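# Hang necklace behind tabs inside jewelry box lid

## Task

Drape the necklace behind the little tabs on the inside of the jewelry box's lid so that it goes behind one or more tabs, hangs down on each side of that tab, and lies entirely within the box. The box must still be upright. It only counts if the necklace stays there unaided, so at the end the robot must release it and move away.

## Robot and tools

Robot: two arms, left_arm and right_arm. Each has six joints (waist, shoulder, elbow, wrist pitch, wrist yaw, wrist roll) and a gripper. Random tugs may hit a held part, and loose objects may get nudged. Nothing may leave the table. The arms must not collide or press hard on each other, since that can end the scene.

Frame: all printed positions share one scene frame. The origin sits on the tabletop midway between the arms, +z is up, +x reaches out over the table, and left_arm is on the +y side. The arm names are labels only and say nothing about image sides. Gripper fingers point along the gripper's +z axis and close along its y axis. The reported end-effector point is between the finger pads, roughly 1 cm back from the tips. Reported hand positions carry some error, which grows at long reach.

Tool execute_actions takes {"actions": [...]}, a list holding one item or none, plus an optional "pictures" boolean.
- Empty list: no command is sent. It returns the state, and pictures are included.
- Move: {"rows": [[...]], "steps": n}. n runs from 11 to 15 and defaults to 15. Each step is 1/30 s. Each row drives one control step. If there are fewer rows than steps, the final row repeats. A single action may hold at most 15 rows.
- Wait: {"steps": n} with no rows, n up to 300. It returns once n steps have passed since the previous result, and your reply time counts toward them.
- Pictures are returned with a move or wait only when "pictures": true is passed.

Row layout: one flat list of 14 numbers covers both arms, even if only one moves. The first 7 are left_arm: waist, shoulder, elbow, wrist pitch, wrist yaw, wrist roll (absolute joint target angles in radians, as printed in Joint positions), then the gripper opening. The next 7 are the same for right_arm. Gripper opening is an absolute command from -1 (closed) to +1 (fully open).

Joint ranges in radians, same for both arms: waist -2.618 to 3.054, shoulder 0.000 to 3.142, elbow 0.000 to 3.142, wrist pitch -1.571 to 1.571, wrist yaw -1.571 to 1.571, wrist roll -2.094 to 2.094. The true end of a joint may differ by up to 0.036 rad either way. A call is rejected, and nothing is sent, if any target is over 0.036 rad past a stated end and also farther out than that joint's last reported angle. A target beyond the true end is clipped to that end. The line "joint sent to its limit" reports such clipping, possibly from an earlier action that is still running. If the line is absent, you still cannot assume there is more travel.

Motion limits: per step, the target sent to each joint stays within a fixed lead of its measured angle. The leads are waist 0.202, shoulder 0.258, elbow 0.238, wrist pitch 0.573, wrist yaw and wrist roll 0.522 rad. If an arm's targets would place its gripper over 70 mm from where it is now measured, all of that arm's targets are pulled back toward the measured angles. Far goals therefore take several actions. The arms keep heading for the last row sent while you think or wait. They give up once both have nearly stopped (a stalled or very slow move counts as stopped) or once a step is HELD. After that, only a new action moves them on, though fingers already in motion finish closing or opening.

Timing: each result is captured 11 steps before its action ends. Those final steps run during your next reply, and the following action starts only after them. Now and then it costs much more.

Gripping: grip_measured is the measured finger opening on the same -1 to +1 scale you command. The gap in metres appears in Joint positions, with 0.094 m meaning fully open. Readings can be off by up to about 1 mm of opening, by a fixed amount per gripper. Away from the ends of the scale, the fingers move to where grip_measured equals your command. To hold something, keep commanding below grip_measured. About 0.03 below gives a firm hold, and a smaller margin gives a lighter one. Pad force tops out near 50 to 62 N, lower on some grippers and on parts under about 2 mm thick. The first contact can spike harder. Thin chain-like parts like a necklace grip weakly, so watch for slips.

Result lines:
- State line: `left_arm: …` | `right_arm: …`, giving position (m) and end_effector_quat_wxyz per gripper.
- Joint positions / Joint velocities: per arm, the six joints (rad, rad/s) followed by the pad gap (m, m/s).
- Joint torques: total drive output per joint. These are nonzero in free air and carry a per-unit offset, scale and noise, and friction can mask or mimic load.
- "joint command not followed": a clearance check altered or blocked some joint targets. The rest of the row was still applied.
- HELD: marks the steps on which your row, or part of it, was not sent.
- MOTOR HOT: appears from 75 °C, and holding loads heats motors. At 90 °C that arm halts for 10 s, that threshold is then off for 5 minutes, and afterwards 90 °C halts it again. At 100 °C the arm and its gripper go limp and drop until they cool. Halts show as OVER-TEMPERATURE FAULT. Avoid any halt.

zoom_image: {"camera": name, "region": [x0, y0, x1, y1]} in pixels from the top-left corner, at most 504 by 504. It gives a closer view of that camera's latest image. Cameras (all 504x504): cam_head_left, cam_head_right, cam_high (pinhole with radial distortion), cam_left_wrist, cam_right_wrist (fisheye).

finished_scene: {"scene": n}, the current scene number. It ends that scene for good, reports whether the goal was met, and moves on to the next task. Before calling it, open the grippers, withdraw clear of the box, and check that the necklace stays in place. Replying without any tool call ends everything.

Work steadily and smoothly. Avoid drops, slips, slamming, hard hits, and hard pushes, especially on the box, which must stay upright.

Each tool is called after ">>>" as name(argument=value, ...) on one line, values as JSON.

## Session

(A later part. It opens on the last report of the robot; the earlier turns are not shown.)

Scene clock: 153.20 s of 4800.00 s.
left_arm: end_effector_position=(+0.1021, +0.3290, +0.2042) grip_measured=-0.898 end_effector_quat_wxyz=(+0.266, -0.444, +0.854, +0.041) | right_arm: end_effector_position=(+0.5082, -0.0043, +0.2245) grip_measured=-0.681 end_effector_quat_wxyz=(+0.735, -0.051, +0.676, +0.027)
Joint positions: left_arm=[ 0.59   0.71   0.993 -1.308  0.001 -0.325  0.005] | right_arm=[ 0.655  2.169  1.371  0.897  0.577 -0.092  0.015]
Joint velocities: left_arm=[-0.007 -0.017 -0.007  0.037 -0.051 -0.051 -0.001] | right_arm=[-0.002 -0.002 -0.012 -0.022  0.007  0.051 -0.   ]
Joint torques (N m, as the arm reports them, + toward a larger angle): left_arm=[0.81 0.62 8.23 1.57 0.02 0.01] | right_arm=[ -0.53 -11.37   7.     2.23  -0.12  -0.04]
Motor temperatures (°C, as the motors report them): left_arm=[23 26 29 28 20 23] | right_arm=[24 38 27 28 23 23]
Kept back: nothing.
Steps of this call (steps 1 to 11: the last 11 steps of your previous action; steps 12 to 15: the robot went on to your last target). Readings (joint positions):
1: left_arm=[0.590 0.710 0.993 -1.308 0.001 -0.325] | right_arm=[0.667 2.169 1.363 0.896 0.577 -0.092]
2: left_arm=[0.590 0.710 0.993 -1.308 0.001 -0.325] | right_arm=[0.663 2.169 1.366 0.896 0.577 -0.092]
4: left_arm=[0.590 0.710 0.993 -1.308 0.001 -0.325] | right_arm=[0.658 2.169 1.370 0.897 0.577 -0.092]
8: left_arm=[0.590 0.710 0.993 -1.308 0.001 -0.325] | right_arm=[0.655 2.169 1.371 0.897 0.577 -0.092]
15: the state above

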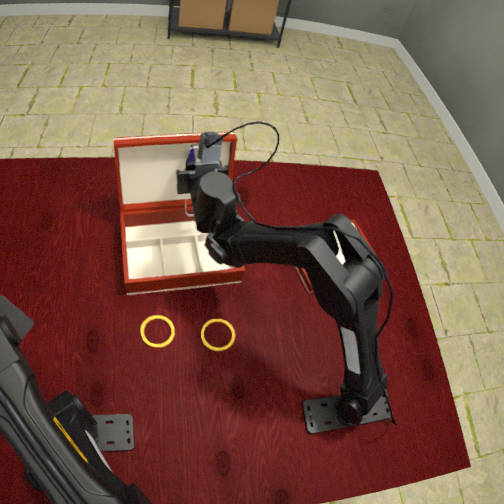

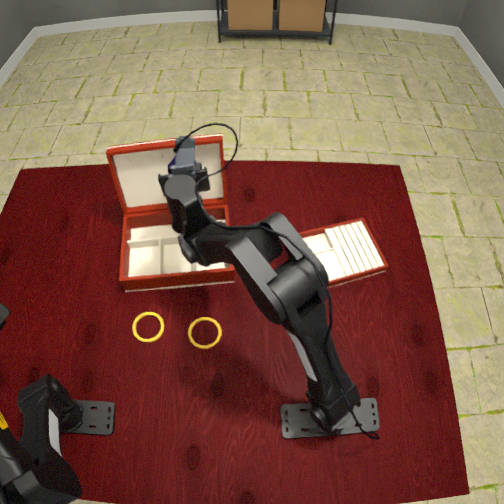

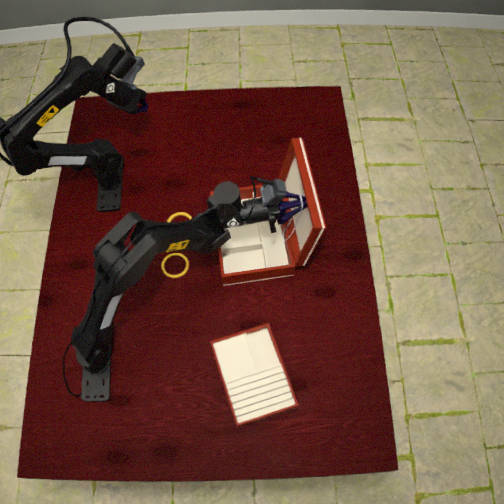

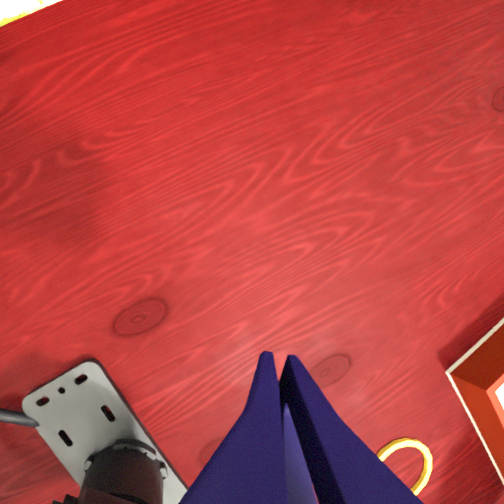

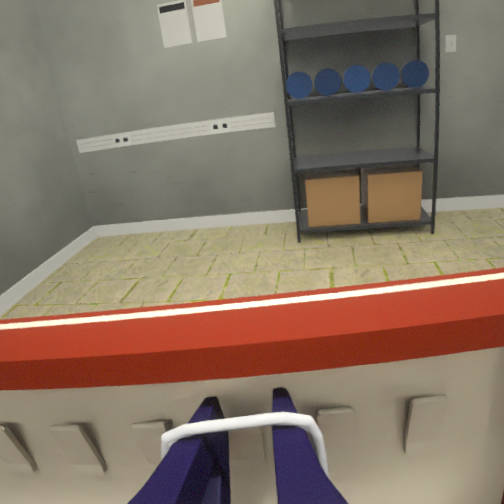

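>>> execute_actions(actions=[{"rows":[[0.6,0.7,1.0,-1.3,0,-0.32,-0.9,0.65,2.14,1.385,0.88,0.57,-0.09,-0.68],[0.6,0.7,1.0,-1.3,0,-0.32,-0.9,0.65,2.13,1.385,0.85,0.57,-0.08,-0.68],[0.6,0.7,1.0,-1.3,0,-0.32,-0.9,0.65,2.12,1.39,0.82,0.57,-0.07,-0.68],[0.6,0.7,1.0,-1.3,0,-0.32,-0.9,0.65,2.11,1.39,0.79,0.57,-0.06,-0.68],[0.6,0.7,1.0,-1.3,0,-0.32,-0.9,0.65,2.105,1.395,0.76,0.57,-0.05,-0.68],[0.6,0.7,1.0,-1.3,0,-0.32,-0.9,0.65,2.1,1.4,0.735,0.57,-0.05,-0.68]],"steps":15}])

>>> execute_actions(actions=[{"steps":15}], pictures=true)

Scene clock: 154.37 s of 4800.00 s.
left_arm: end_effector_position=(+0.1021, +0.3290, +0.2042) grip_measured=-0.898 end_effector_quat_wxyz=(+0.266, -0.444, +0.854, +0.041) | right_arm: end_effector_position=(+0.5077, -0.0047, +0.2246) grip_measured=-0.681 end_effector_quat_wxyz=(+0.730, -0.052, +0.681, +0.026)
Joint positions: left_arm=[ 0.59   0.71   0.993 -1.308  0.001 -0.325  0.005] | right_arm=[ 0.655  2.158  1.371  0.866  0.577 -0.085  0.015]
Joint velocities: left_arm=[-0.002  0.002  0.002 -0.007 -0.081 -0.022  0.   ] | right_arm=[-0.012 -0.222 -0.002 -0.593  0.007  0.168 -0.001]
Joint torques (N m, as the arm reports them, + toward a larger angle): left_arm=[0.8  0.63 8.22 1.56 0.02 0.  ] | right_arm=[ -0.37 -15.49   7.17   2.13  -0.09  -0.04]
Motor temperatures (°C, as the motors report them): left_arm=[23 26 29 28 20 23] | right_arm=[24 38 28 28 23 23]
Steps of this call (steps 1 to 15: the robot went on to your last target; steps 16 to 31: nothing new was sent; steps 32 to 35: the first 4 steps of this action). Readings (joint positions):
32: left_arm=[0.590 0.710 0.993 -1.308 0.001 -0.325] | right_arm=[0.655 2.169 1.371 0.897 0.577 -0.092]
33: left_arm=[0.590 0.710 0.993 -1.308 0.001 -0.325] | right_arm=[0.655 2.168 1.371 0.892 0.577 -0.091]
35: the state above

Scene clock: 154.87 s of 4800.00 s.
left_arm: end_effector_position=(+0.1021, +0.3290, +0.2042) grip_measured=-0.898 end_effector_quat_wxyz=(+0.266, -0.444, +0.854, +0.041) | right_arm: end_effector_position=(+0.5061, -0.0060, +0.2288) grip_measured=-0.681 end_effector_quat_wxyz=(+0.713, -0.056, +0.699, +0.024)
Joint positions: left_arm=[ 0.59   0.71   0.993 -1.308  0.001 -0.325  0.005] | right_arm=[ 0.655  2.117  1.381  0.757  0.577 -0.058  0.015]
Joint velocities: left_arm=[-0.022 -0.017  0.002 -0.007 -0.066 -0.051 -0.   ] | right_arm=[ 0.007 -0.007 -0.012 -0.037 -0.022  0.007  0.   ]
Joint torques (N m, as the arm reports them, + toward a larger angle): left_arm=[0.77 0.63 8.2  1.57 0.01 0.  ] | right_arm=[ -0.51 -13.65   7.33   1.9   -0.12   0.06]
Motor temperatures (°C, as the motors report them): left_arm=[23 26 29 28 20 23] | right_arm=[24 38 28 28 23 23]
Kept back: nothing.
Steps of this call (steps 1 to 11: the last 11 steps of your previous action; steps 12 to 15: the robot went on to your last target). Readings (joint positions):
1: left_arm=[0.590 0.710 0.993 -1.308 0.001 -0.325] | right_arm=[0.655 2.150 1.371 0.848 0.577 -0.080]
2: left_arm=[0.590 0.710 0.993 -1.308 0.001 -0.325] | right_arm=[0.655 2.140 1.371 0.829 0.577 -0.075]
4: left_arm=[0.590 0.710 0.993 -1.308 0.001 -0.325] | right_arm=[0.655 2.126 1.374 0.802 0.577 -0.068]
8: left_arm=[0.590 0.710 0.993 -1.308 0.001 -0.325] | right_arm=[0.655 2.117 1.381 0.773 0.577 -0.061]
15: the state above

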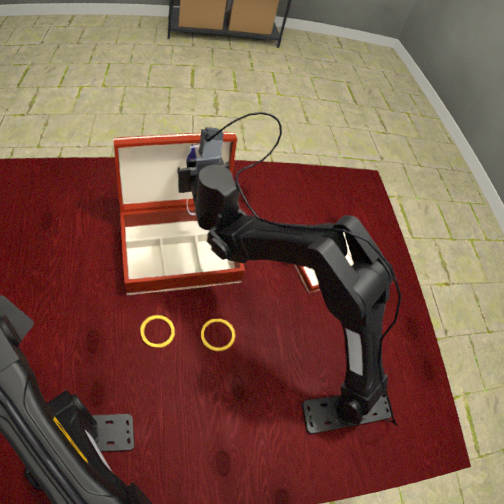

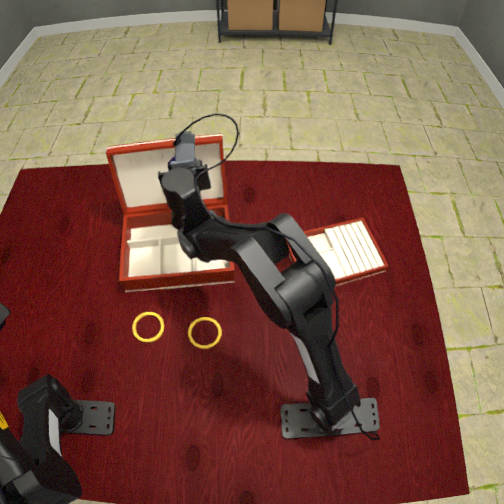

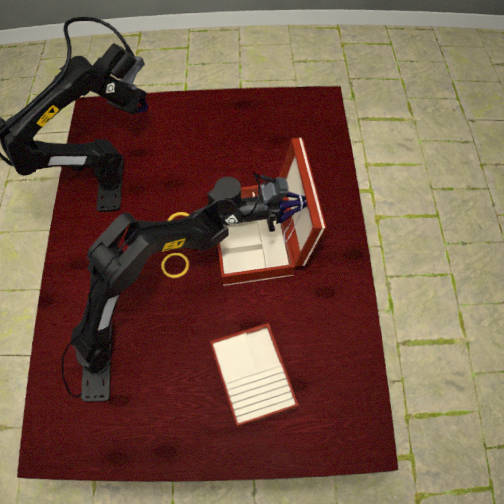

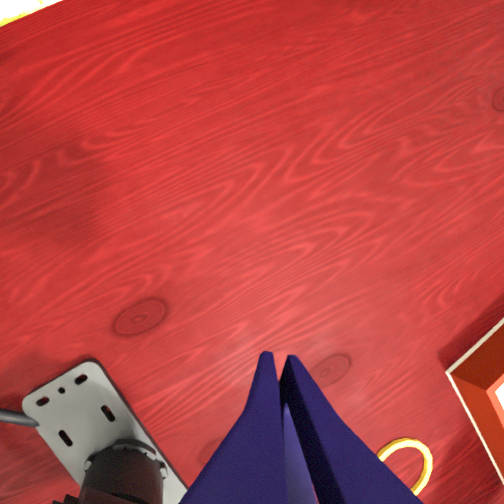

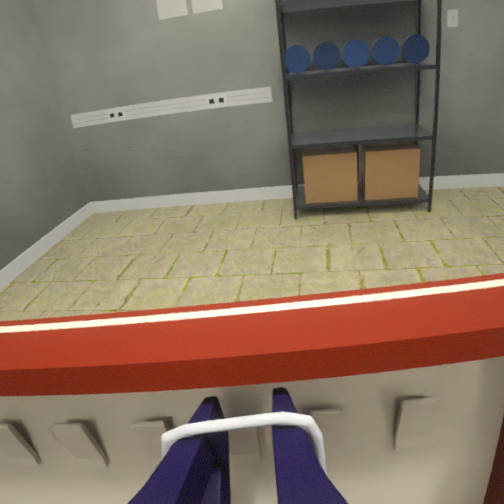

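>>> execute_actions(actions=[{"rows":[[0.6,0.7,1.0,-1.3,0,-0.32,-0.9,0.65,2.13,1.4,0.73,0.57,-0.05,-0.68],[0.6,0.7,1.0,-1.3,0,-0.32,-0.9,0.65,2.145,1.405,0.715,0.57,-0.05,-0.68],[0.6,0.7,1.0,-1.3,0,-0.32,-0.9,0.645,2.15,1.42,0.70,0.57,-0.04,-0.68],[0.6,0.7,1.0,-1.3,0,-0.32,-0.9,0.64,2.155,1.435,0.69,0.57,-0.04,-0.68],[0.6,0.7,1.0,-1.3,0,-0.32,-0.9,0.635,2.16,1.445,0.68,0.57,-0.03,-0.68],[0.6,0.7,1.0,-1.3,0,-0.32,-0.9,0.63,2.16,1.455,0.67,0.57,-0.03,-0.68]],"steps":15}])

>>> execute_actions(actions=[{"steps":15}], pictures=true)

Scene clock: 155.80 s of 4800.00 s.
left_arm: end_effector_position=(+0.1021, +0.3290, +0.2042) grip_measured=-0.898 end_effector_quat_wxyz=(+0.266, -0.444, +0.854, +0.041) | right_arm: end_effector_position=(+0.5078, -0.0049, +0.2263) grip_measured=-0.681 end_effector_quat_wxyz=(+0.709, -0.057, +0.702, +0.023)
Joint positions: left_arm=[ 0.59   0.71   0.993 -1.308  0.001 -0.325  0.005] | right_arm=[ 0.655  2.123  1.393  0.739  0.577 -0.054  0.015]
Joint velocities: left_arm=[-0.002  0.002  0.022 -0.037 -0.007  0.007 -0.   ] | right_arm=[-0.012  0.173  0.33  -0.227  0.007  0.007 -0.   ]
Joint torques (N m, as the arm reports them, + toward a larger angle): left_arm=[0.83 0.61 8.25 1.56 0.02 0.  ] | right_arm=[ -1.43 -10.95   7.45   2.04  -0.09   0.07]
Motor temperatures (°C, as the motors report them): left_arm=[23 26 29 28 20 23] | right_arm=[24 38 28 28 23 23]
Steps of this call (steps 1 to 15: the robot went on to your last target; steps 16 to 24: nothing new was sent; steps 25 to 28: the first 4 steps of this action). Readings (joint positions):
25: left_arm=[0.590 0.710 0.993 -1.308 0.001 -0.325] | right_arm=[0.655 2.117 1.381 0.754 0.577 -0.057]
26: left_arm=[0.590 0.710 0.993 -1.308 0.001 -0.325] | right_arm=[0.655 2.117 1.381 0.752 0.577 -0.057]
28: the state above

Scene clock: 156.30 s of 4800.00 s.
left_arm: end_effector_position=(+0.1021, +0.3290, +0.2042) grip_measured=-0.898 end_effector_quat_wxyz=(+0.266, -0.444, +0.854, +0.041) | right_arm: end_effector_position=(+0.5161, -0.0033, +0.2282) grip_measured=-0.681 end_effector_quat_wxyz=(+0.707, -0.053, +0.705, +0.028)
Joint positions: left_arm=[ 0.59   0.71   0.993 -1.308  0.001 -0.325  0.005] | right_arm=[ 0.646  2.142  1.438  0.705  0.565 -0.036  0.015]
Joint velocities: left_arm=[-0.007 -0.002 -0.027  0.022 -0.11   0.007 -0.   ] | right_arm=[-0.007 -0.017  0.002 -0.007 -0.081  0.022  0.001]
Joint torques (N m, as the arm reports them, + toward a larger angle): left_arm=[0.83 0.63 8.19 1.55 0.02 0.  ] | right_arm=[ -1.36 -11.24   7.2    1.84   0.02   0.09]
Motor temperatures (°C, as the motors report them): left_arm=[23 26 29 28 20 23] | right_arm=[24 38 28 28 23 23]
Kept back: nothing.
Steps of this call (steps 1 to 11: the last 11 steps of your previous action; steps 12 to 15: the robot went on to your last target). Readings (joint positions):
1: left_arm=[0.590 0.710 0.993 -1.308 0.001 -0.325] | right_arm=[0.654 2.130 1.404 0.732 0.577 -0.050]
2: left_arm=[0.590 0.710 0.993 -1.308 0.001 -0.325] | right_arm=[0.652 2.136 1.416 0.725 0.575 -0.048]
4: left_arm=[0.590 0.710 0.993 -1.308 0.001 -0.325] | right_arm=[0.648 2.142 1.430 0.715 0.571 -0.044]
8: left_arm=[0.590 0.710 0.993 -1.308 0.001 -0.325] | right_arm=[0.646 2.142 1.437 0.707 0.566 -0.039]
15: the state above

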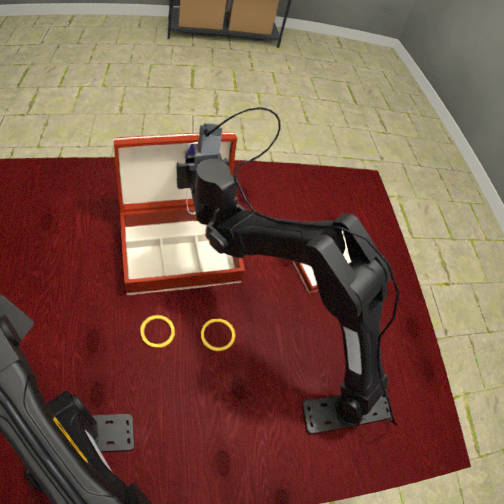

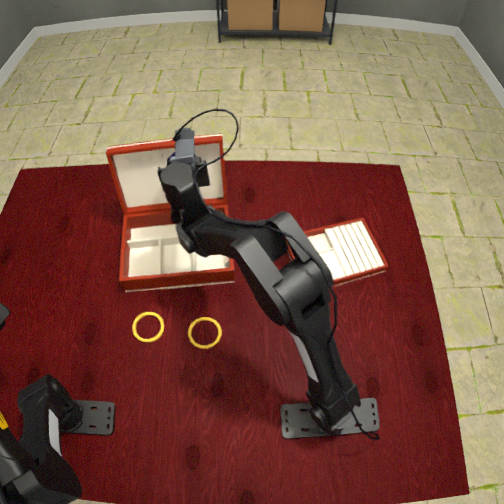

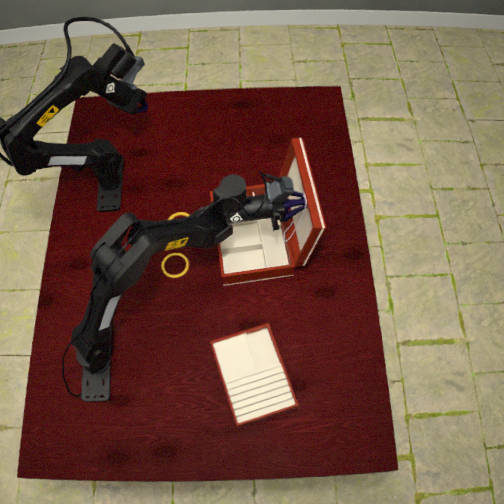

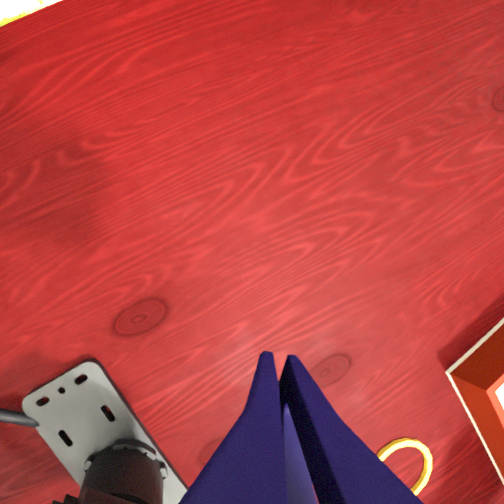

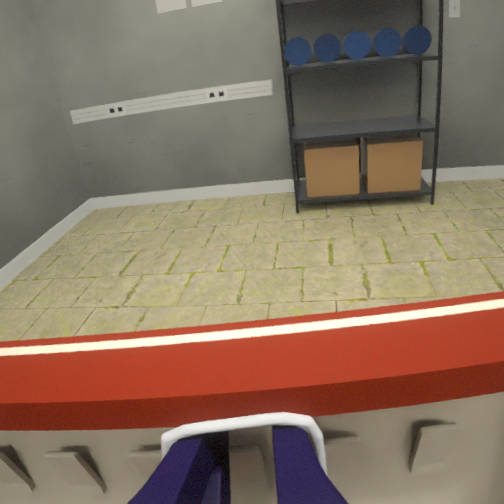

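>>> execute_actions(actions=[{"rows":[[0.6,0.7,1.0,-1.3,0,-0.32,-0.9,0.63,2.16,1.455,0.68,0.57,-0.03,-0.68],[0.6,0.7,1.0,-1.3,0,-0.32,-0.9,0.63,2.16,1.455,0.665,0.57,-0.02,-0.68],[0.6,0.7,1.0,-1.3,0,-0.32,-0.9,0.63,2.16,1.455,0.65,0.57,-0.02,-0.68],[0.6,0.7,1.0,-1.3,0,-0.32,-0.9,0.63,2.16,1.455,0.635,0.57,-0.02,-0.68]],"steps":12}])

>>> execute_actions(actions=[{"steps":15}], pictures=true)

Scene clock: 157.13 s of 4800.00 s.
left_arm: end_effector_position=(+0.1021, +0.3290, +0.2042) grip_measured=-0.898 end_effector_quat_wxyz=(+0.266, -0.444, +0.854, +0.041) | right_arm: end_effector_position=(+0.5161, -0.0033, +0.2282) grip_measured=-0.681 end_effector_quat_wxyz=(+0.707, -0.053, +0.705, +0.028)
Joint positions: left_arm=[ 0.59   0.71   0.993 -1.308  0.001 -0.325  0.005] | right_arm=[ 0.646  2.142  1.438  0.705  0.565 -0.036  0.015]
Joint velocities: left_arm=[-0.002 -0.017 -0.012 -0.066  0.037 -0.007 -0.001] | right_arm=[ 0.012  0.002 -0.012  0.022 -0.037 -0.022  0.   ]
Joint torques (N m, as the arm reports them, + toward a larger angle): left_arm=[0.81 0.61 8.26 1.57 0.02 0.01] | right_arm=[ -1.17 -11.15   7.25   2.     0.03   0.04]
Motor temperatures (°C, as the motors report them): left_arm=[23 26 29 28 20 23] | right_arm=[24 38 28 28 23 23]
Steps of this call (steps 1 to 15: the robot went on to your last target; steps 16 to 24: nothing new was sent; step 25: the first step of this action). Readings (joint positions):
25: the state above

Scene clock: 157.63 s of 4800.00 s.
left_arm: end_effector_position=(+0.1021, +0.3290, +0.2042) grip_measured=-0.898 end_effector_quat_wxyz=(+0.266, -0.444, +0.854, +0.041) | right_arm: end_effector_position=(+0.5165, -0.0029, +0.2268) grip_measured=-0.681 end_effector_quat_wxyz=(+0.704, -0.052, +0.708, +0.030)
Joint positions: left_arm=[ 0.59   0.71   0.993 -1.308  0.001 -0.325  0.005] | right_arm=[ 0.646  2.142  1.442  0.691  0.565 -0.026  0.015]
Joint velocities: left_arm=[-0.007  0.022  0.002 -0.022  0.007 -0.066 -0.   ] | right_arm=[-0.012 -0.002 -0.007  0.022 -0.066 -0.066  0.   ]
Joint torques (N m, as the arm reports them, + toward a larger angle): left_arm=[0.82 0.63 8.25 1.58 0.03 0.01] | right_arm=[ -1.47 -11.37   6.77   1.66   0.07   0.1 ]
Motor temperatures (°C, as the motors report them): left_arm=[23 26 29 28 20 23] | right_arm=[24 38 28 28 23 23]
Kept back: nothing.
Steps of this call (steps 1 to 11: the last 11 steps of your previous action; steps 12 to 15: the robot went on to your last target). Readings (joint positions):
1: left_arm=[0.590 0.710 0.993 -1.308 0.001 -0.325] | right_arm=[0.646 2.142 1.438 0.705 0.565 -0.034]
2: left_arm=[0.590 0.710 0.993 -1.308 0.001 -0.325] | right_arm=[0.646 2.142 1.438 0.702 0.565 -0.033]
4: left_arm=[0.590 0.710 0.993 -1.308 0.001 -0.325] | right_arm=[0.646 2.142 1.438 0.699 0.565 -0.029]
8: left_arm=[0.590 0.710 0.993 -1.308 0.001 -0.325] | right_arm=[0.646 2.142 1.441 0.692 0.565 -0.027]
15: the state above

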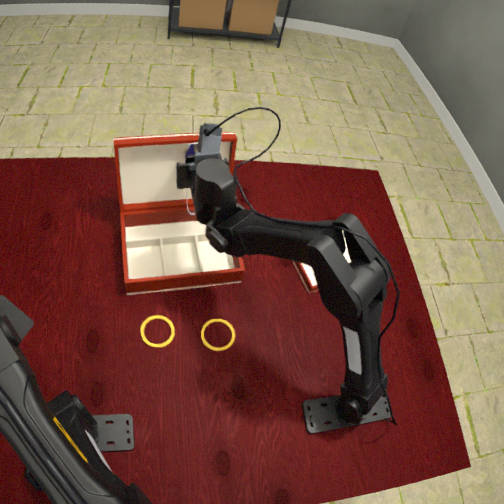

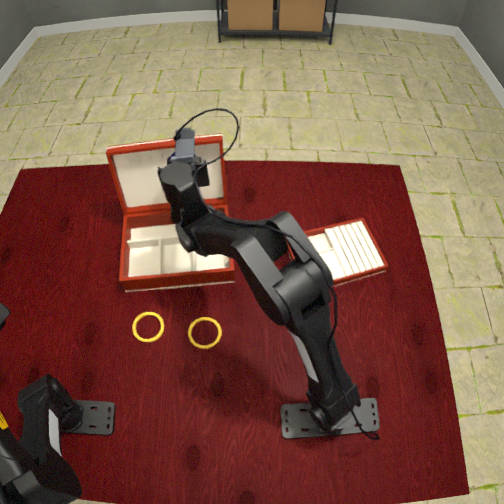

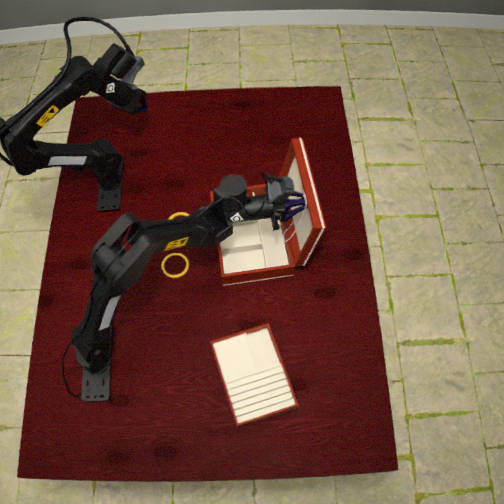

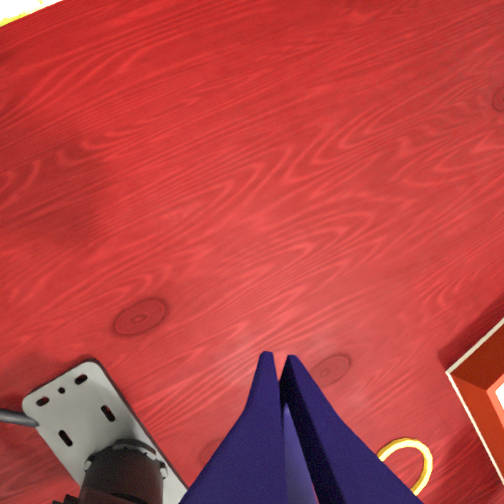

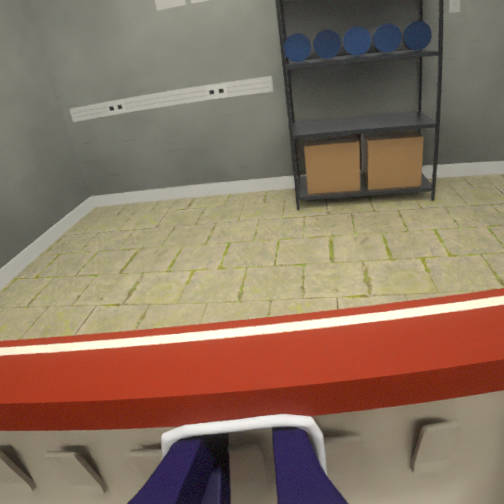

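>>> execute_actions(actions=[{"rows":[[0.6,0.7,1.0,-1.3,0,-0.32,-0.9,0.635,2.12,1.45,0.67,0.565,-0.02,-0.7],[0.6,0.7,1.0,-1.3,0,-0.32,-0.9,0.635,2.1,1.45,0.64,0.565,-0.01,-0.71],[0.6,0.7,1.0,-1.3,0,-0.32,-0.9,0.635,2.085,1.45,0.61,0.565,0,-0.71],[0.6,0.7,1.0,-1.3,0,-0.32,-0.9,0.635,2.075,1.45,0.58,0.565,0,-0.71],[0.6,0.7,1.0,-1.3,0,-0.32,-0.9,0.635,2.07,1.45,0.55,0.565,0,-0.71]],"steps":15}])

>>> execute_actions(actions=[{"steps":15}], pictures=true)

Scene clock: 158.87 s of 4800.00 s.
left_arm: end_effector_position=(+0.1021, +0.3290, +0.2042) grip_measured=-0.898 end_effector_quat_wxyz=(+0.266, -0.444, +0.854, +0.041) | right_arm: end_effector_position=(+0.5149, -0.0035, +0.2301) grip_measured=-0.708 end_effector_quat_wxyz=(+0.700, -0.053, +0.712, +0.031)
Joint positions: left_arm=[ 0.59   0.71   0.993 -1.308  0.001 -0.325  0.005] | right_arm=[ 0.646  2.125  1.442  0.661  0.562 -0.018  0.014]
Joint velocities: left_arm=[-0.002  0.012 -0.012 -0.007 -0.022  0.007 -0.001] | right_arm=[-0.012 -0.247 -0.022 -0.462 -0.022  0.051  0.   ]
Joint torques (N m, as the arm reports them, + toward a larger angle): left_arm=[0.79 0.58 8.24 1.56 0.01 0.01] | right_arm=[ -1.19 -15.44   6.57   2.24   0.05   0.05]
Motor temperatures (°C, as the motors report them): left_arm=[23 26 29 28 20 23] | right_arm=[24 39 28 28 23 23]
Steps of this call (steps 1 to 15: the robot went on to your last target; steps 16 to 33: nothing new was sent; steps 34 to 37: the first 4 steps of this action). Readings (joint positions):
34: left_arm=[0.590 0.710 0.993 -1.308 0.001 -0.325] | right_arm=[0.646 2.141 1.442 0.691 0.564 -0.025]
35: left_arm=[0.590 0.710 0.993 -1.308 0.001 -0.325] | right_arm=[0.646 2.138 1.442 0.688 0.563 -0.024]
37: the state above

Scene clock: 159.37 s of 4800.00 s.
left_arm: end_effector_position=(+0.1021, +0.3290, +0.2042) grip_measured=-0.898 end_effector_quat_wxyz=(+0.266, -0.444, +0.854, +0.041) | right_arm: end_effector_position=(+0.5114, -0.0067, +0.2295) grip_measured=-0.709 end_effector_quat_wxyz=(+0.683, -0.061, +0.728, +0.023)
Joint positions: left_arm=[ 0.59   0.71   0.993 -1.308  0.001 -0.325  0.005] | right_arm=[ 0.645  2.092  1.442  0.571  0.562 -0.007  0.014]
Joint velocities: left_arm=[-0.017 -0.017 -0.017  0.037  0.022 -0.095  0.   ] | right_arm=[-0.007 -0.007  0.007 -0.022  0.022 -0.007 -0.001]
Joint torques (N m, as the arm reports them, + toward a larger angle): left_arm=[0.77 0.64 8.27 1.57 0.01 0.01] | right_arm=[ -0.9  -14.25   6.67   2.03   0.05   0.1 ]
Motor temperatures (°C, as the motors report them): left_arm=[23 26 29 28 20 23] | right_arm=[24 39 28 28 23 23]
Kept back: nothing.
Steps of this call (steps 1 to 11: the last 11 steps of your previous action; steps 12 to 15: the robot went on to your last target). Readings (joint positions):
1: left_arm=[0.590 0.710 0.993 -1.308 0.001 -0.325] | right_arm=[0.645 2.115 1.442 0.641 0.562 -0.015]
2: left_arm=[0.590 0.710 0.993 -1.308 0.001 -0.325] | right_arm=[0.645 2.107 1.442 0.620 0.562 -0.013]
4: left_arm=[0.590 0.710 0.993 -1.308 0.001 -0.325] | right_arm=[0.645 2.098 1.442 0.594 0.562 -0.011]
8: left_arm=[0.590 0.710 0.993 -1.308 0.001 -0.325] | right_arm=[0.645 2.092 1.442 0.578 0.562 -0.008]
15: the state above

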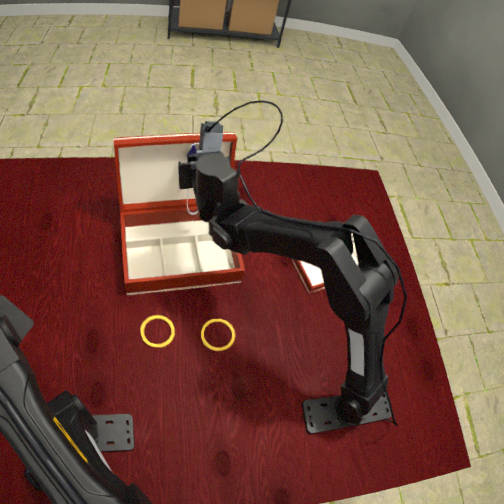

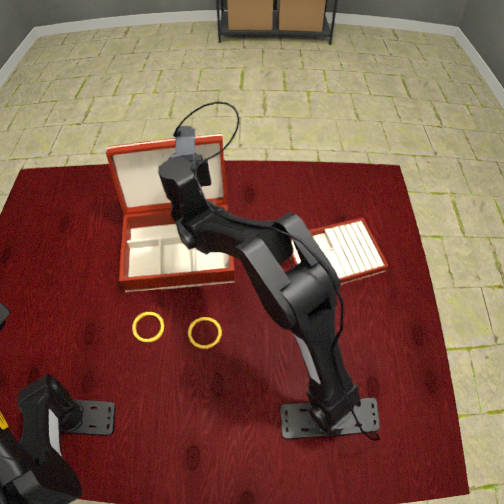

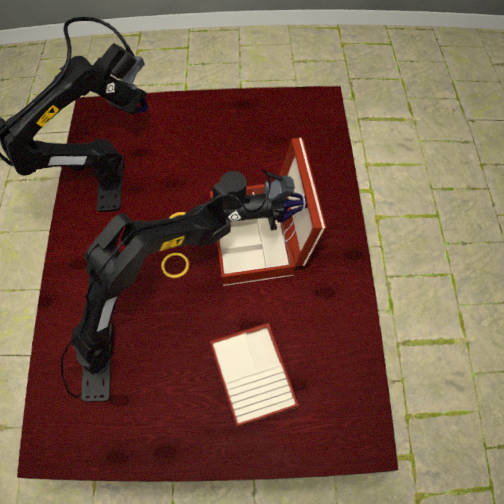

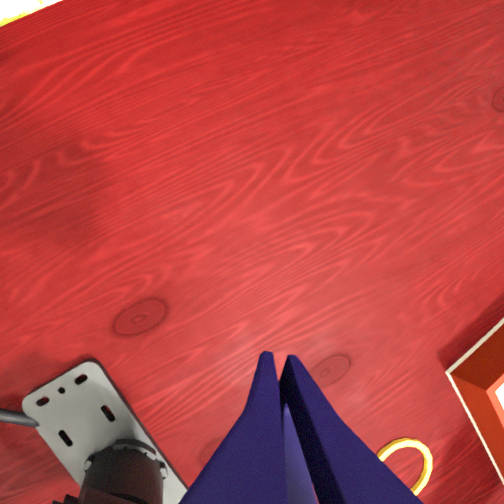

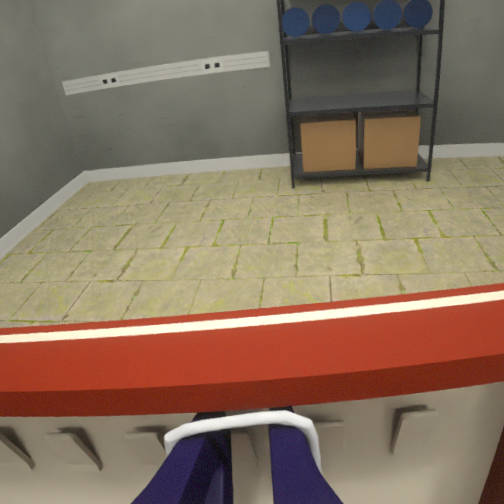

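>>> execute_actions(actions=[{"rows":[[0.6,0.7,1.0,-1.3,0,-0.32,-0.9,0.635,2.11,1.46,0.56,0.565,0,-0.71],[0.6,0.7,1.0,-1.3,0,-0.32,-0.9,0.63,2.12,1.475,0.54,0.565,0,-0.71],[0.6,0.7,1.0,-1.3,0,-0.32,-0.9,0.625,2.13,1.485,0.52,0.565,0.01,-0.71],[0.6,0.7,1.0,-1.3,0,-0.32,-0.9,0.625,2.13,1.49,0.49,0.565,0.01,-0.71]],"steps":14}])

>>> execute_actions(actions=[{"steps":15}], pictures=true)

Scene clock: 160.33 s of 4800.00 s.
left_arm: end_effector_position=(+0.1021, +0.3290, +0.2042) grip_measured=-0.898 end_effector_quat_wxyz=(+0.266, -0.444, +0.854, +0.041) | right_arm: end_effector_position=(+0.5129, -0.0066, +0.2289) grip_measured=-0.709 end_effector_quat_wxyz=(+0.681, -0.060, +0.729, +0.022)
Joint positions: left_arm=[ 0.59   0.71   0.993 -1.308  0.001 -0.325  0.005] | right_arm=[ 0.644  2.097  1.45   0.564  0.562 -0.005  0.014]
Joint velocities: left_arm=[-0.017  0.002  0.002 -0.051 -0.081 -0.022 -0.001] | right_arm=[-0.051  0.12   0.252 -0.125 -0.022  0.11   0.   ]
Joint torques (N m, as the arm reports them, + toward a larger angle): left_arm=[0.86 0.59 8.24 1.57 0.02 0.  ] | right_arm=[ -1.35 -10.41   7.59   1.95   0.06   0.12]
Motor temperatures (°C, as the motors report them): left_arm=[23 26 30 28 20 23] | right_arm=[24 39 28 28 23 23]
Steps of this call (steps 1 to 15: the robot went on to your last target; steps 16 to 26: nothing new was sent; steps 27 to 29: the first 3 steps of this action). Readings (joint positions):
27: left_arm=[0.590 0.710 0.993 -1.308 0.001 -0.325] | right_arm=[0.645 2.092 1.442 0.569 0.562 -0.007]
28: left_arm=[0.590 0.710 0.993 -1.308 0.001 -0.325] | right_arm=[0.645 2.093 1.444 0.568 0.562 -0.007]
29: the state above

Scene clock: 160.83 s of 4800.00 s.
left_arm: end_effector_position=(+0.1021, +0.3290, +0.2042) grip_measured=-0.898 end_effector_quat_wxyz=(+0.266, -0.444, +0.854, +0.041) | right_arm: end_effector_position=(+0.5170, -0.0070, +0.2285) grip_measured=-0.709 end_effector_quat_wxyz=(+0.678, -0.058, +0.733, +0.022)
Joint positions: left_arm=[ 0.59   0.71   0.993 -1.308  0.001 -0.325  0.005] | right_arm=[0.639 2.106 1.475 0.536 0.561 0.005 0.014]
Joint velocities: left_arm=[-0.012 -0.002 -0.002  0.007  0.007 -0.037 -0.001] | right_arm=[ 0.027 -0.007 -0.007 -0.022  0.051  0.051  0.001]
Joint torques (N m, as the arm reports them, + toward a larger angle): left_arm=[0.82 0.64 8.24 1.56 0.02 0.  ] | right_arm=[ -1.12 -10.77   7.29   1.7    0.03   0.07]
Motor temperatures (°C, as the motors report them): left_arm=[23 26 30 28 20 23] | right_arm=[24 39 28 28 23 23]
Kept back: nothing.
Steps of this call (steps 1 to 11: the last 11 steps of your previous action; steps 12 to 15: the robot went on to your last target). Readings (joint positions):
1: left_arm=[0.590 0.710 0.993 -1.308 0.001 -0.325] | right_arm=[0.642 2.101 1.459 0.557 0.562 -0.004]
2: left_arm=[0.590 0.710 0.993 -1.308 0.001 -0.325] | right_arm=[0.641 2.105 1.466 0.553 0.562 -0.002]
4: left_arm=[0.590 0.710 0.993 -1.308 0.001 -0.325] | right_arm=[0.639 2.106 1.471 0.543 0.561 0.001]
8: left_arm=[0.590 0.710 0.993 -1.308 0.001 -0.325] | right_arm=[0.639 2.106 1.474 0.537 0.561 0.004]
15: the state above

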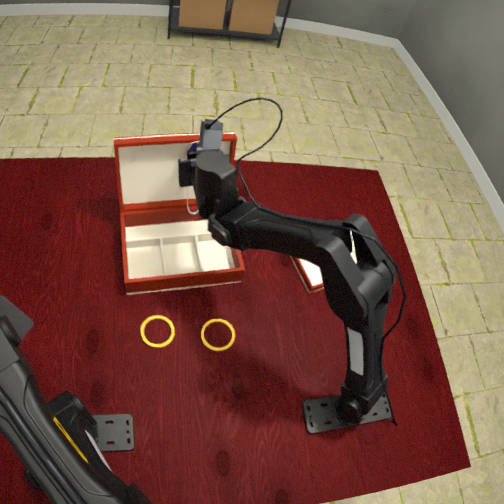

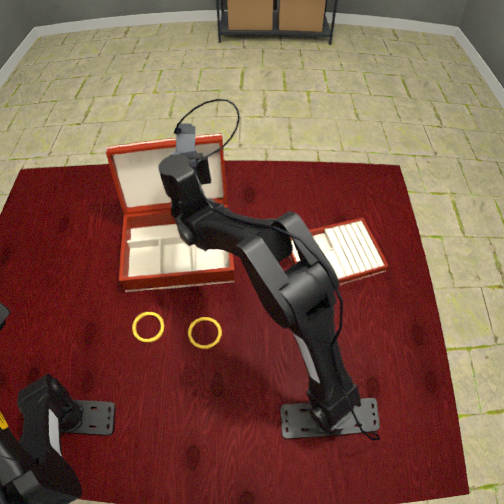

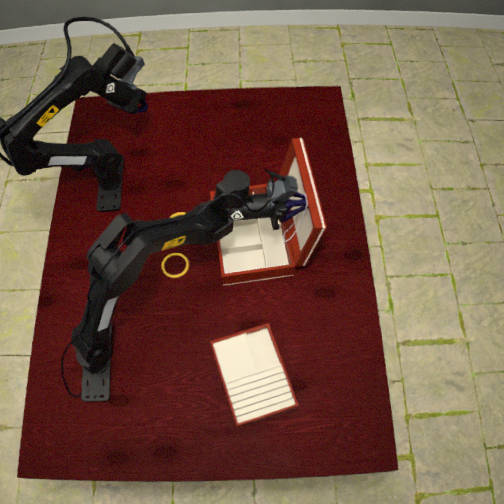

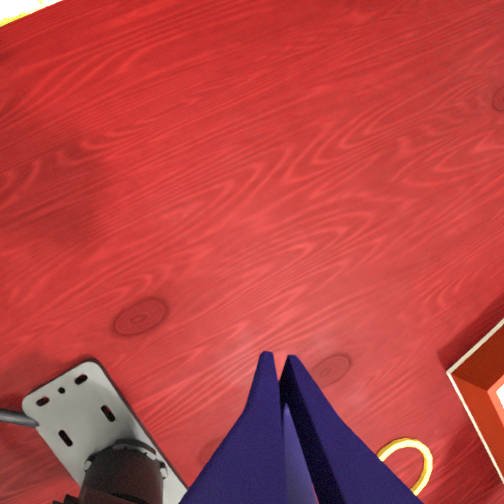

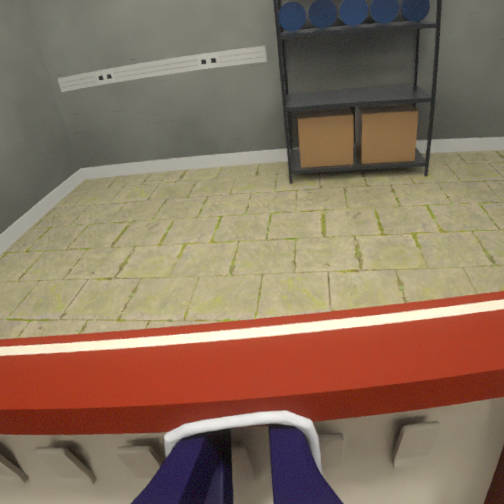

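>>> zoom_image(camera="cam_right_wrist", region=[100,380,400,504])

>>> zoom_image(camera="cam_high", region=[250,150,350,270])

Region (100, 380, 400, 504) of cam_right_wrist's 504x504 image, scaled by 1.680, with more detail than that image has; it fills the top 208 rows of this view, and the rest is white.

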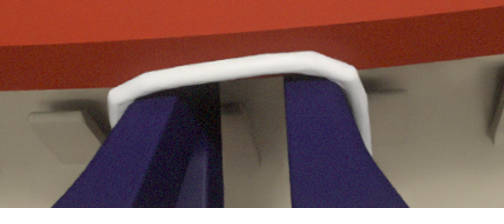

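Region (250, 150, 350, 270) of cam_high's 504x504 image, scaled by 4.200, with more detail than that image has.

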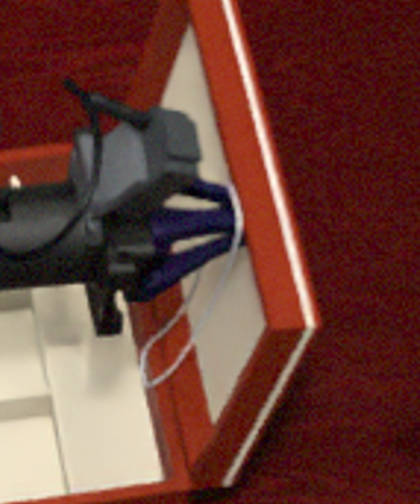

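>>> execute_actions(actions=[{"rows":[[0.6,0.7,1.0,-1.3,0,-0.32,-0.9,0.645,2.11,1.475,0.55,0.565,0.01,-0.7],[0.6,0.7,1.0,-1.3,0,-0.32,-0.9,0.655,2.11,1.475,0.55,0.565,0.01,-0.7],[0.6,0.7,1.0,-1.3,0,-0.32,-0.9,0.665,2.11,1.475,0.55,0.565,0.01,-0.7],[0.6,0.7,1.0,-1.3,0,-0.32,-0.9,0.665,2.13,1.475,0.54,0.565,0.01,-0.7],[0.6,0.7,1.0,-1.3,0,-0.32,-0.9,0.665,2.145,1.475,0.53,0.565,0.01,-0.7]],"steps":15}])

>>> execute_actions(actions=[{"steps":15}], pictures=true)

>>> zoom_image(camera="cam_right_wrist", region=[100,380,400,504])

Scene clock: 162.83 s of 4800.00 s.
left_arm: end_effector_position=(+0.1021, +0.3290, +0.2042) grip_measured=-0.898 end_effector_quat_wxyz=(+0.266, -0.444, +0.854, +0.041) | right_arm: end_effector_position=(+0.5158, -0.0052, +0.2297) grip_measured=-0.701 end_effector_quat_wxyz=(+0.679, -0.057, +0.731, +0.023)
Joint positions: left_arm=[ 0.59   0.71   0.993 -1.308  0.001 -0.325  0.005] | right_arm=[0.643 2.106 1.475 0.541 0.565 0.006 0.014]
Joint velocities: left_arm=[-0.002 -0.017  0.007  0.022 -0.007 -0.022  0.   ] | right_arm=[ 0.085  0.022 -0.012  0.066 -0.022  0.007 -0.   ]
Joint torques (N m, as the arm reports them, + toward a larger angle): left_arm=[0.83 0.66 8.23 1.56 0.03 0.01] | right_arm=[  1.26 -10.58   6.26   2.28   0.03   0.03]
Motor temperatures (°C, as the motors report them): left_arm=[23 26 30 28 20 23] | right_arm=[24 39 29 28 23 23]
Steps of this call (steps 1 to 15: the robot went on to your last target; steps 16 to 56: nothing new was sent; steps 57 to 60: the first 4 steps of this action). Readings (joint positions):
57: left_arm=[0.590 0.710 0.993 -1.308 0.001 -0.325] | right_arm=[0.639 2.106 1.475 0.539 0.561 0.005]
58: left_arm=[0.590 0.710 0.993 -1.308 0.001 -0.325] | right_arm=[0.639 2.106 1.475 0.541 0.561 0.005]
60: the state above

Scene clock: 163.33 s of 4800.00 s.
left_arm: end_effector_position=(+0.1021, +0.3290, +0.2042) grip_measured=-0.898 end_effector_quat_wxyz=(+0.266, -0.444, +0.854, +0.041) | right_arm: end_effector_position=(+0.5132, +0.0033, +0.2167) grip_measured=-0.701 end_effector_quat_wxyz=(+0.673, -0.065, +0.736, +0.023)
Joint positions: left_arm=[ 0.59   0.71   0.993 -1.308  0.001 -0.325  0.005] | right_arm=[0.658 2.129 1.475 0.544 0.569 0.006 0.014]
Joint velocities: left_arm=[ 0.002  0.012 -0.022  0.051  0.022 -0.037  0.   ] | right_arm=[-0.022  0.012 -0.027 -0.037 -0.007  0.007  0.001]
Joint torques (N m, as the arm reports them, + toward a larger angle): left_arm=[0.84 0.62 8.23 1.55 0.02 0.  ] | right_arm=[  0.63 -11.36   6.04   2.1   -0.05   0.04]
Motor temperatures (°C, as the motors report them): left_arm=[23 26 30 28 20 23] | right_arm=[24 39 29 28 23 23]
Kept back: nothing.
Steps of this call (steps 1 to 11: the last 11 steps of your previous action; steps 12 to 15: the robot went on to your last target). Readings (joint positions):
1: left_arm=[0.590 0.710 0.993 -1.308 0.001 -0.325] | right_arm=[0.646 2.108 1.475 0.542 0.565 0.006]
2: left_arm=[0.590 0.710 0.993 -1.308 0.001 -0.325] | right_arm=[0.650 2.110 1.475 0.544 0.565 0.006]
4: left_arm=[0.590 0.710 0.993 -1.308 0.001 -0.325] | right_arm=[0.655 2.118 1.475 0.544 0.565 0.006]
8: left_arm=[0.590 0.710 0.993 -1.308 0.001 -0.325] | right_arm=[0.658 2.129 1.475 0.544 0.568 0.006]
15: the state above

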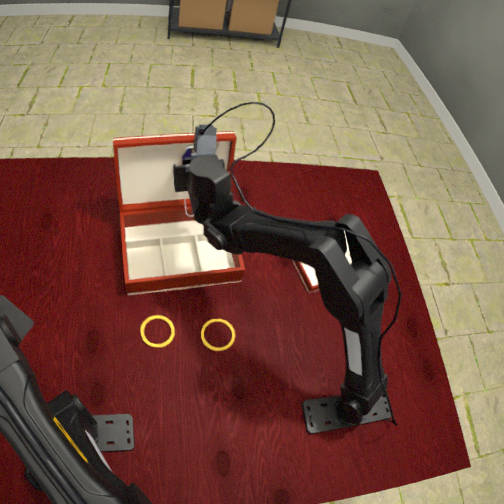

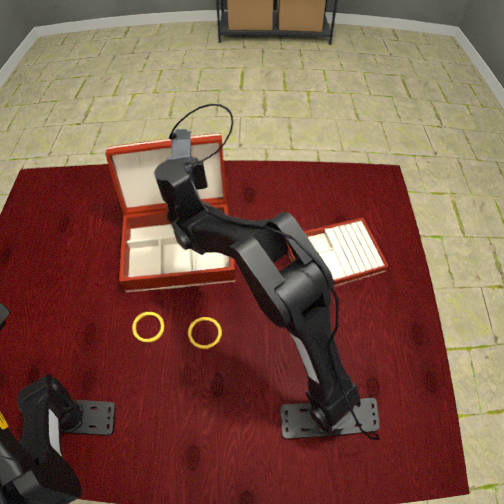

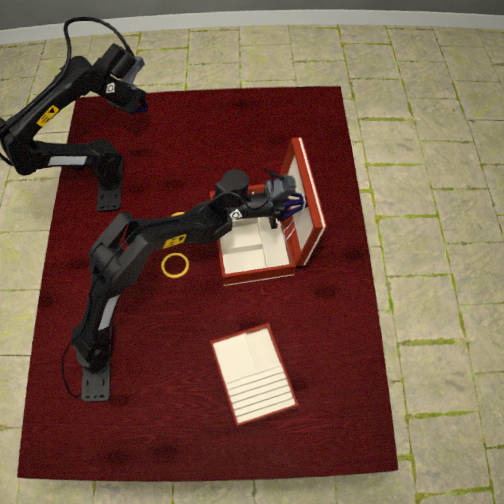

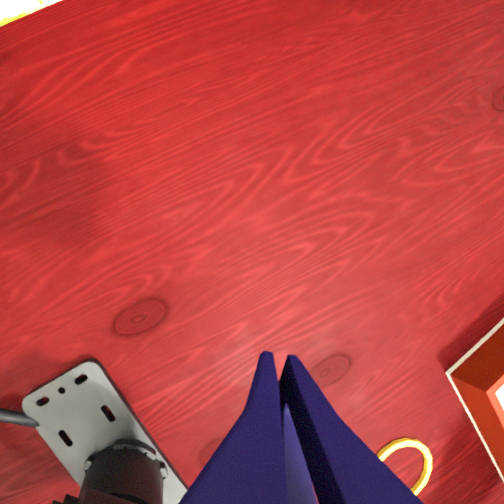

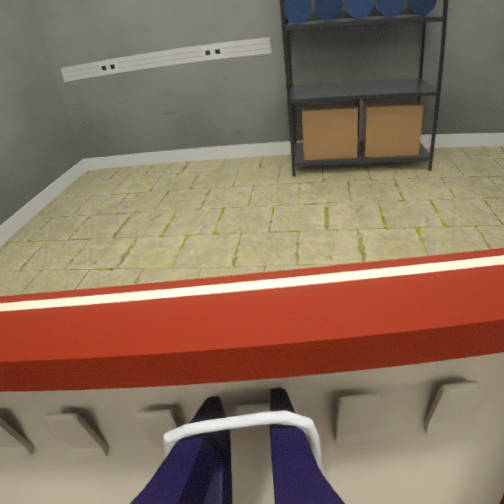

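Region (100, 380, 400, 504) of cam_right_wrist's 504x504 image, scaled by 1.680, with more detail than that image has; it fills the top 208 rows of this view, and the rest is white.

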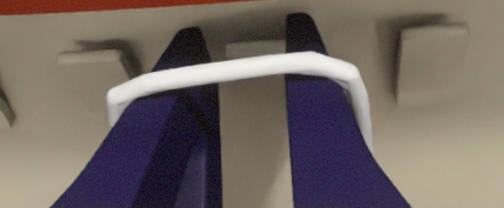

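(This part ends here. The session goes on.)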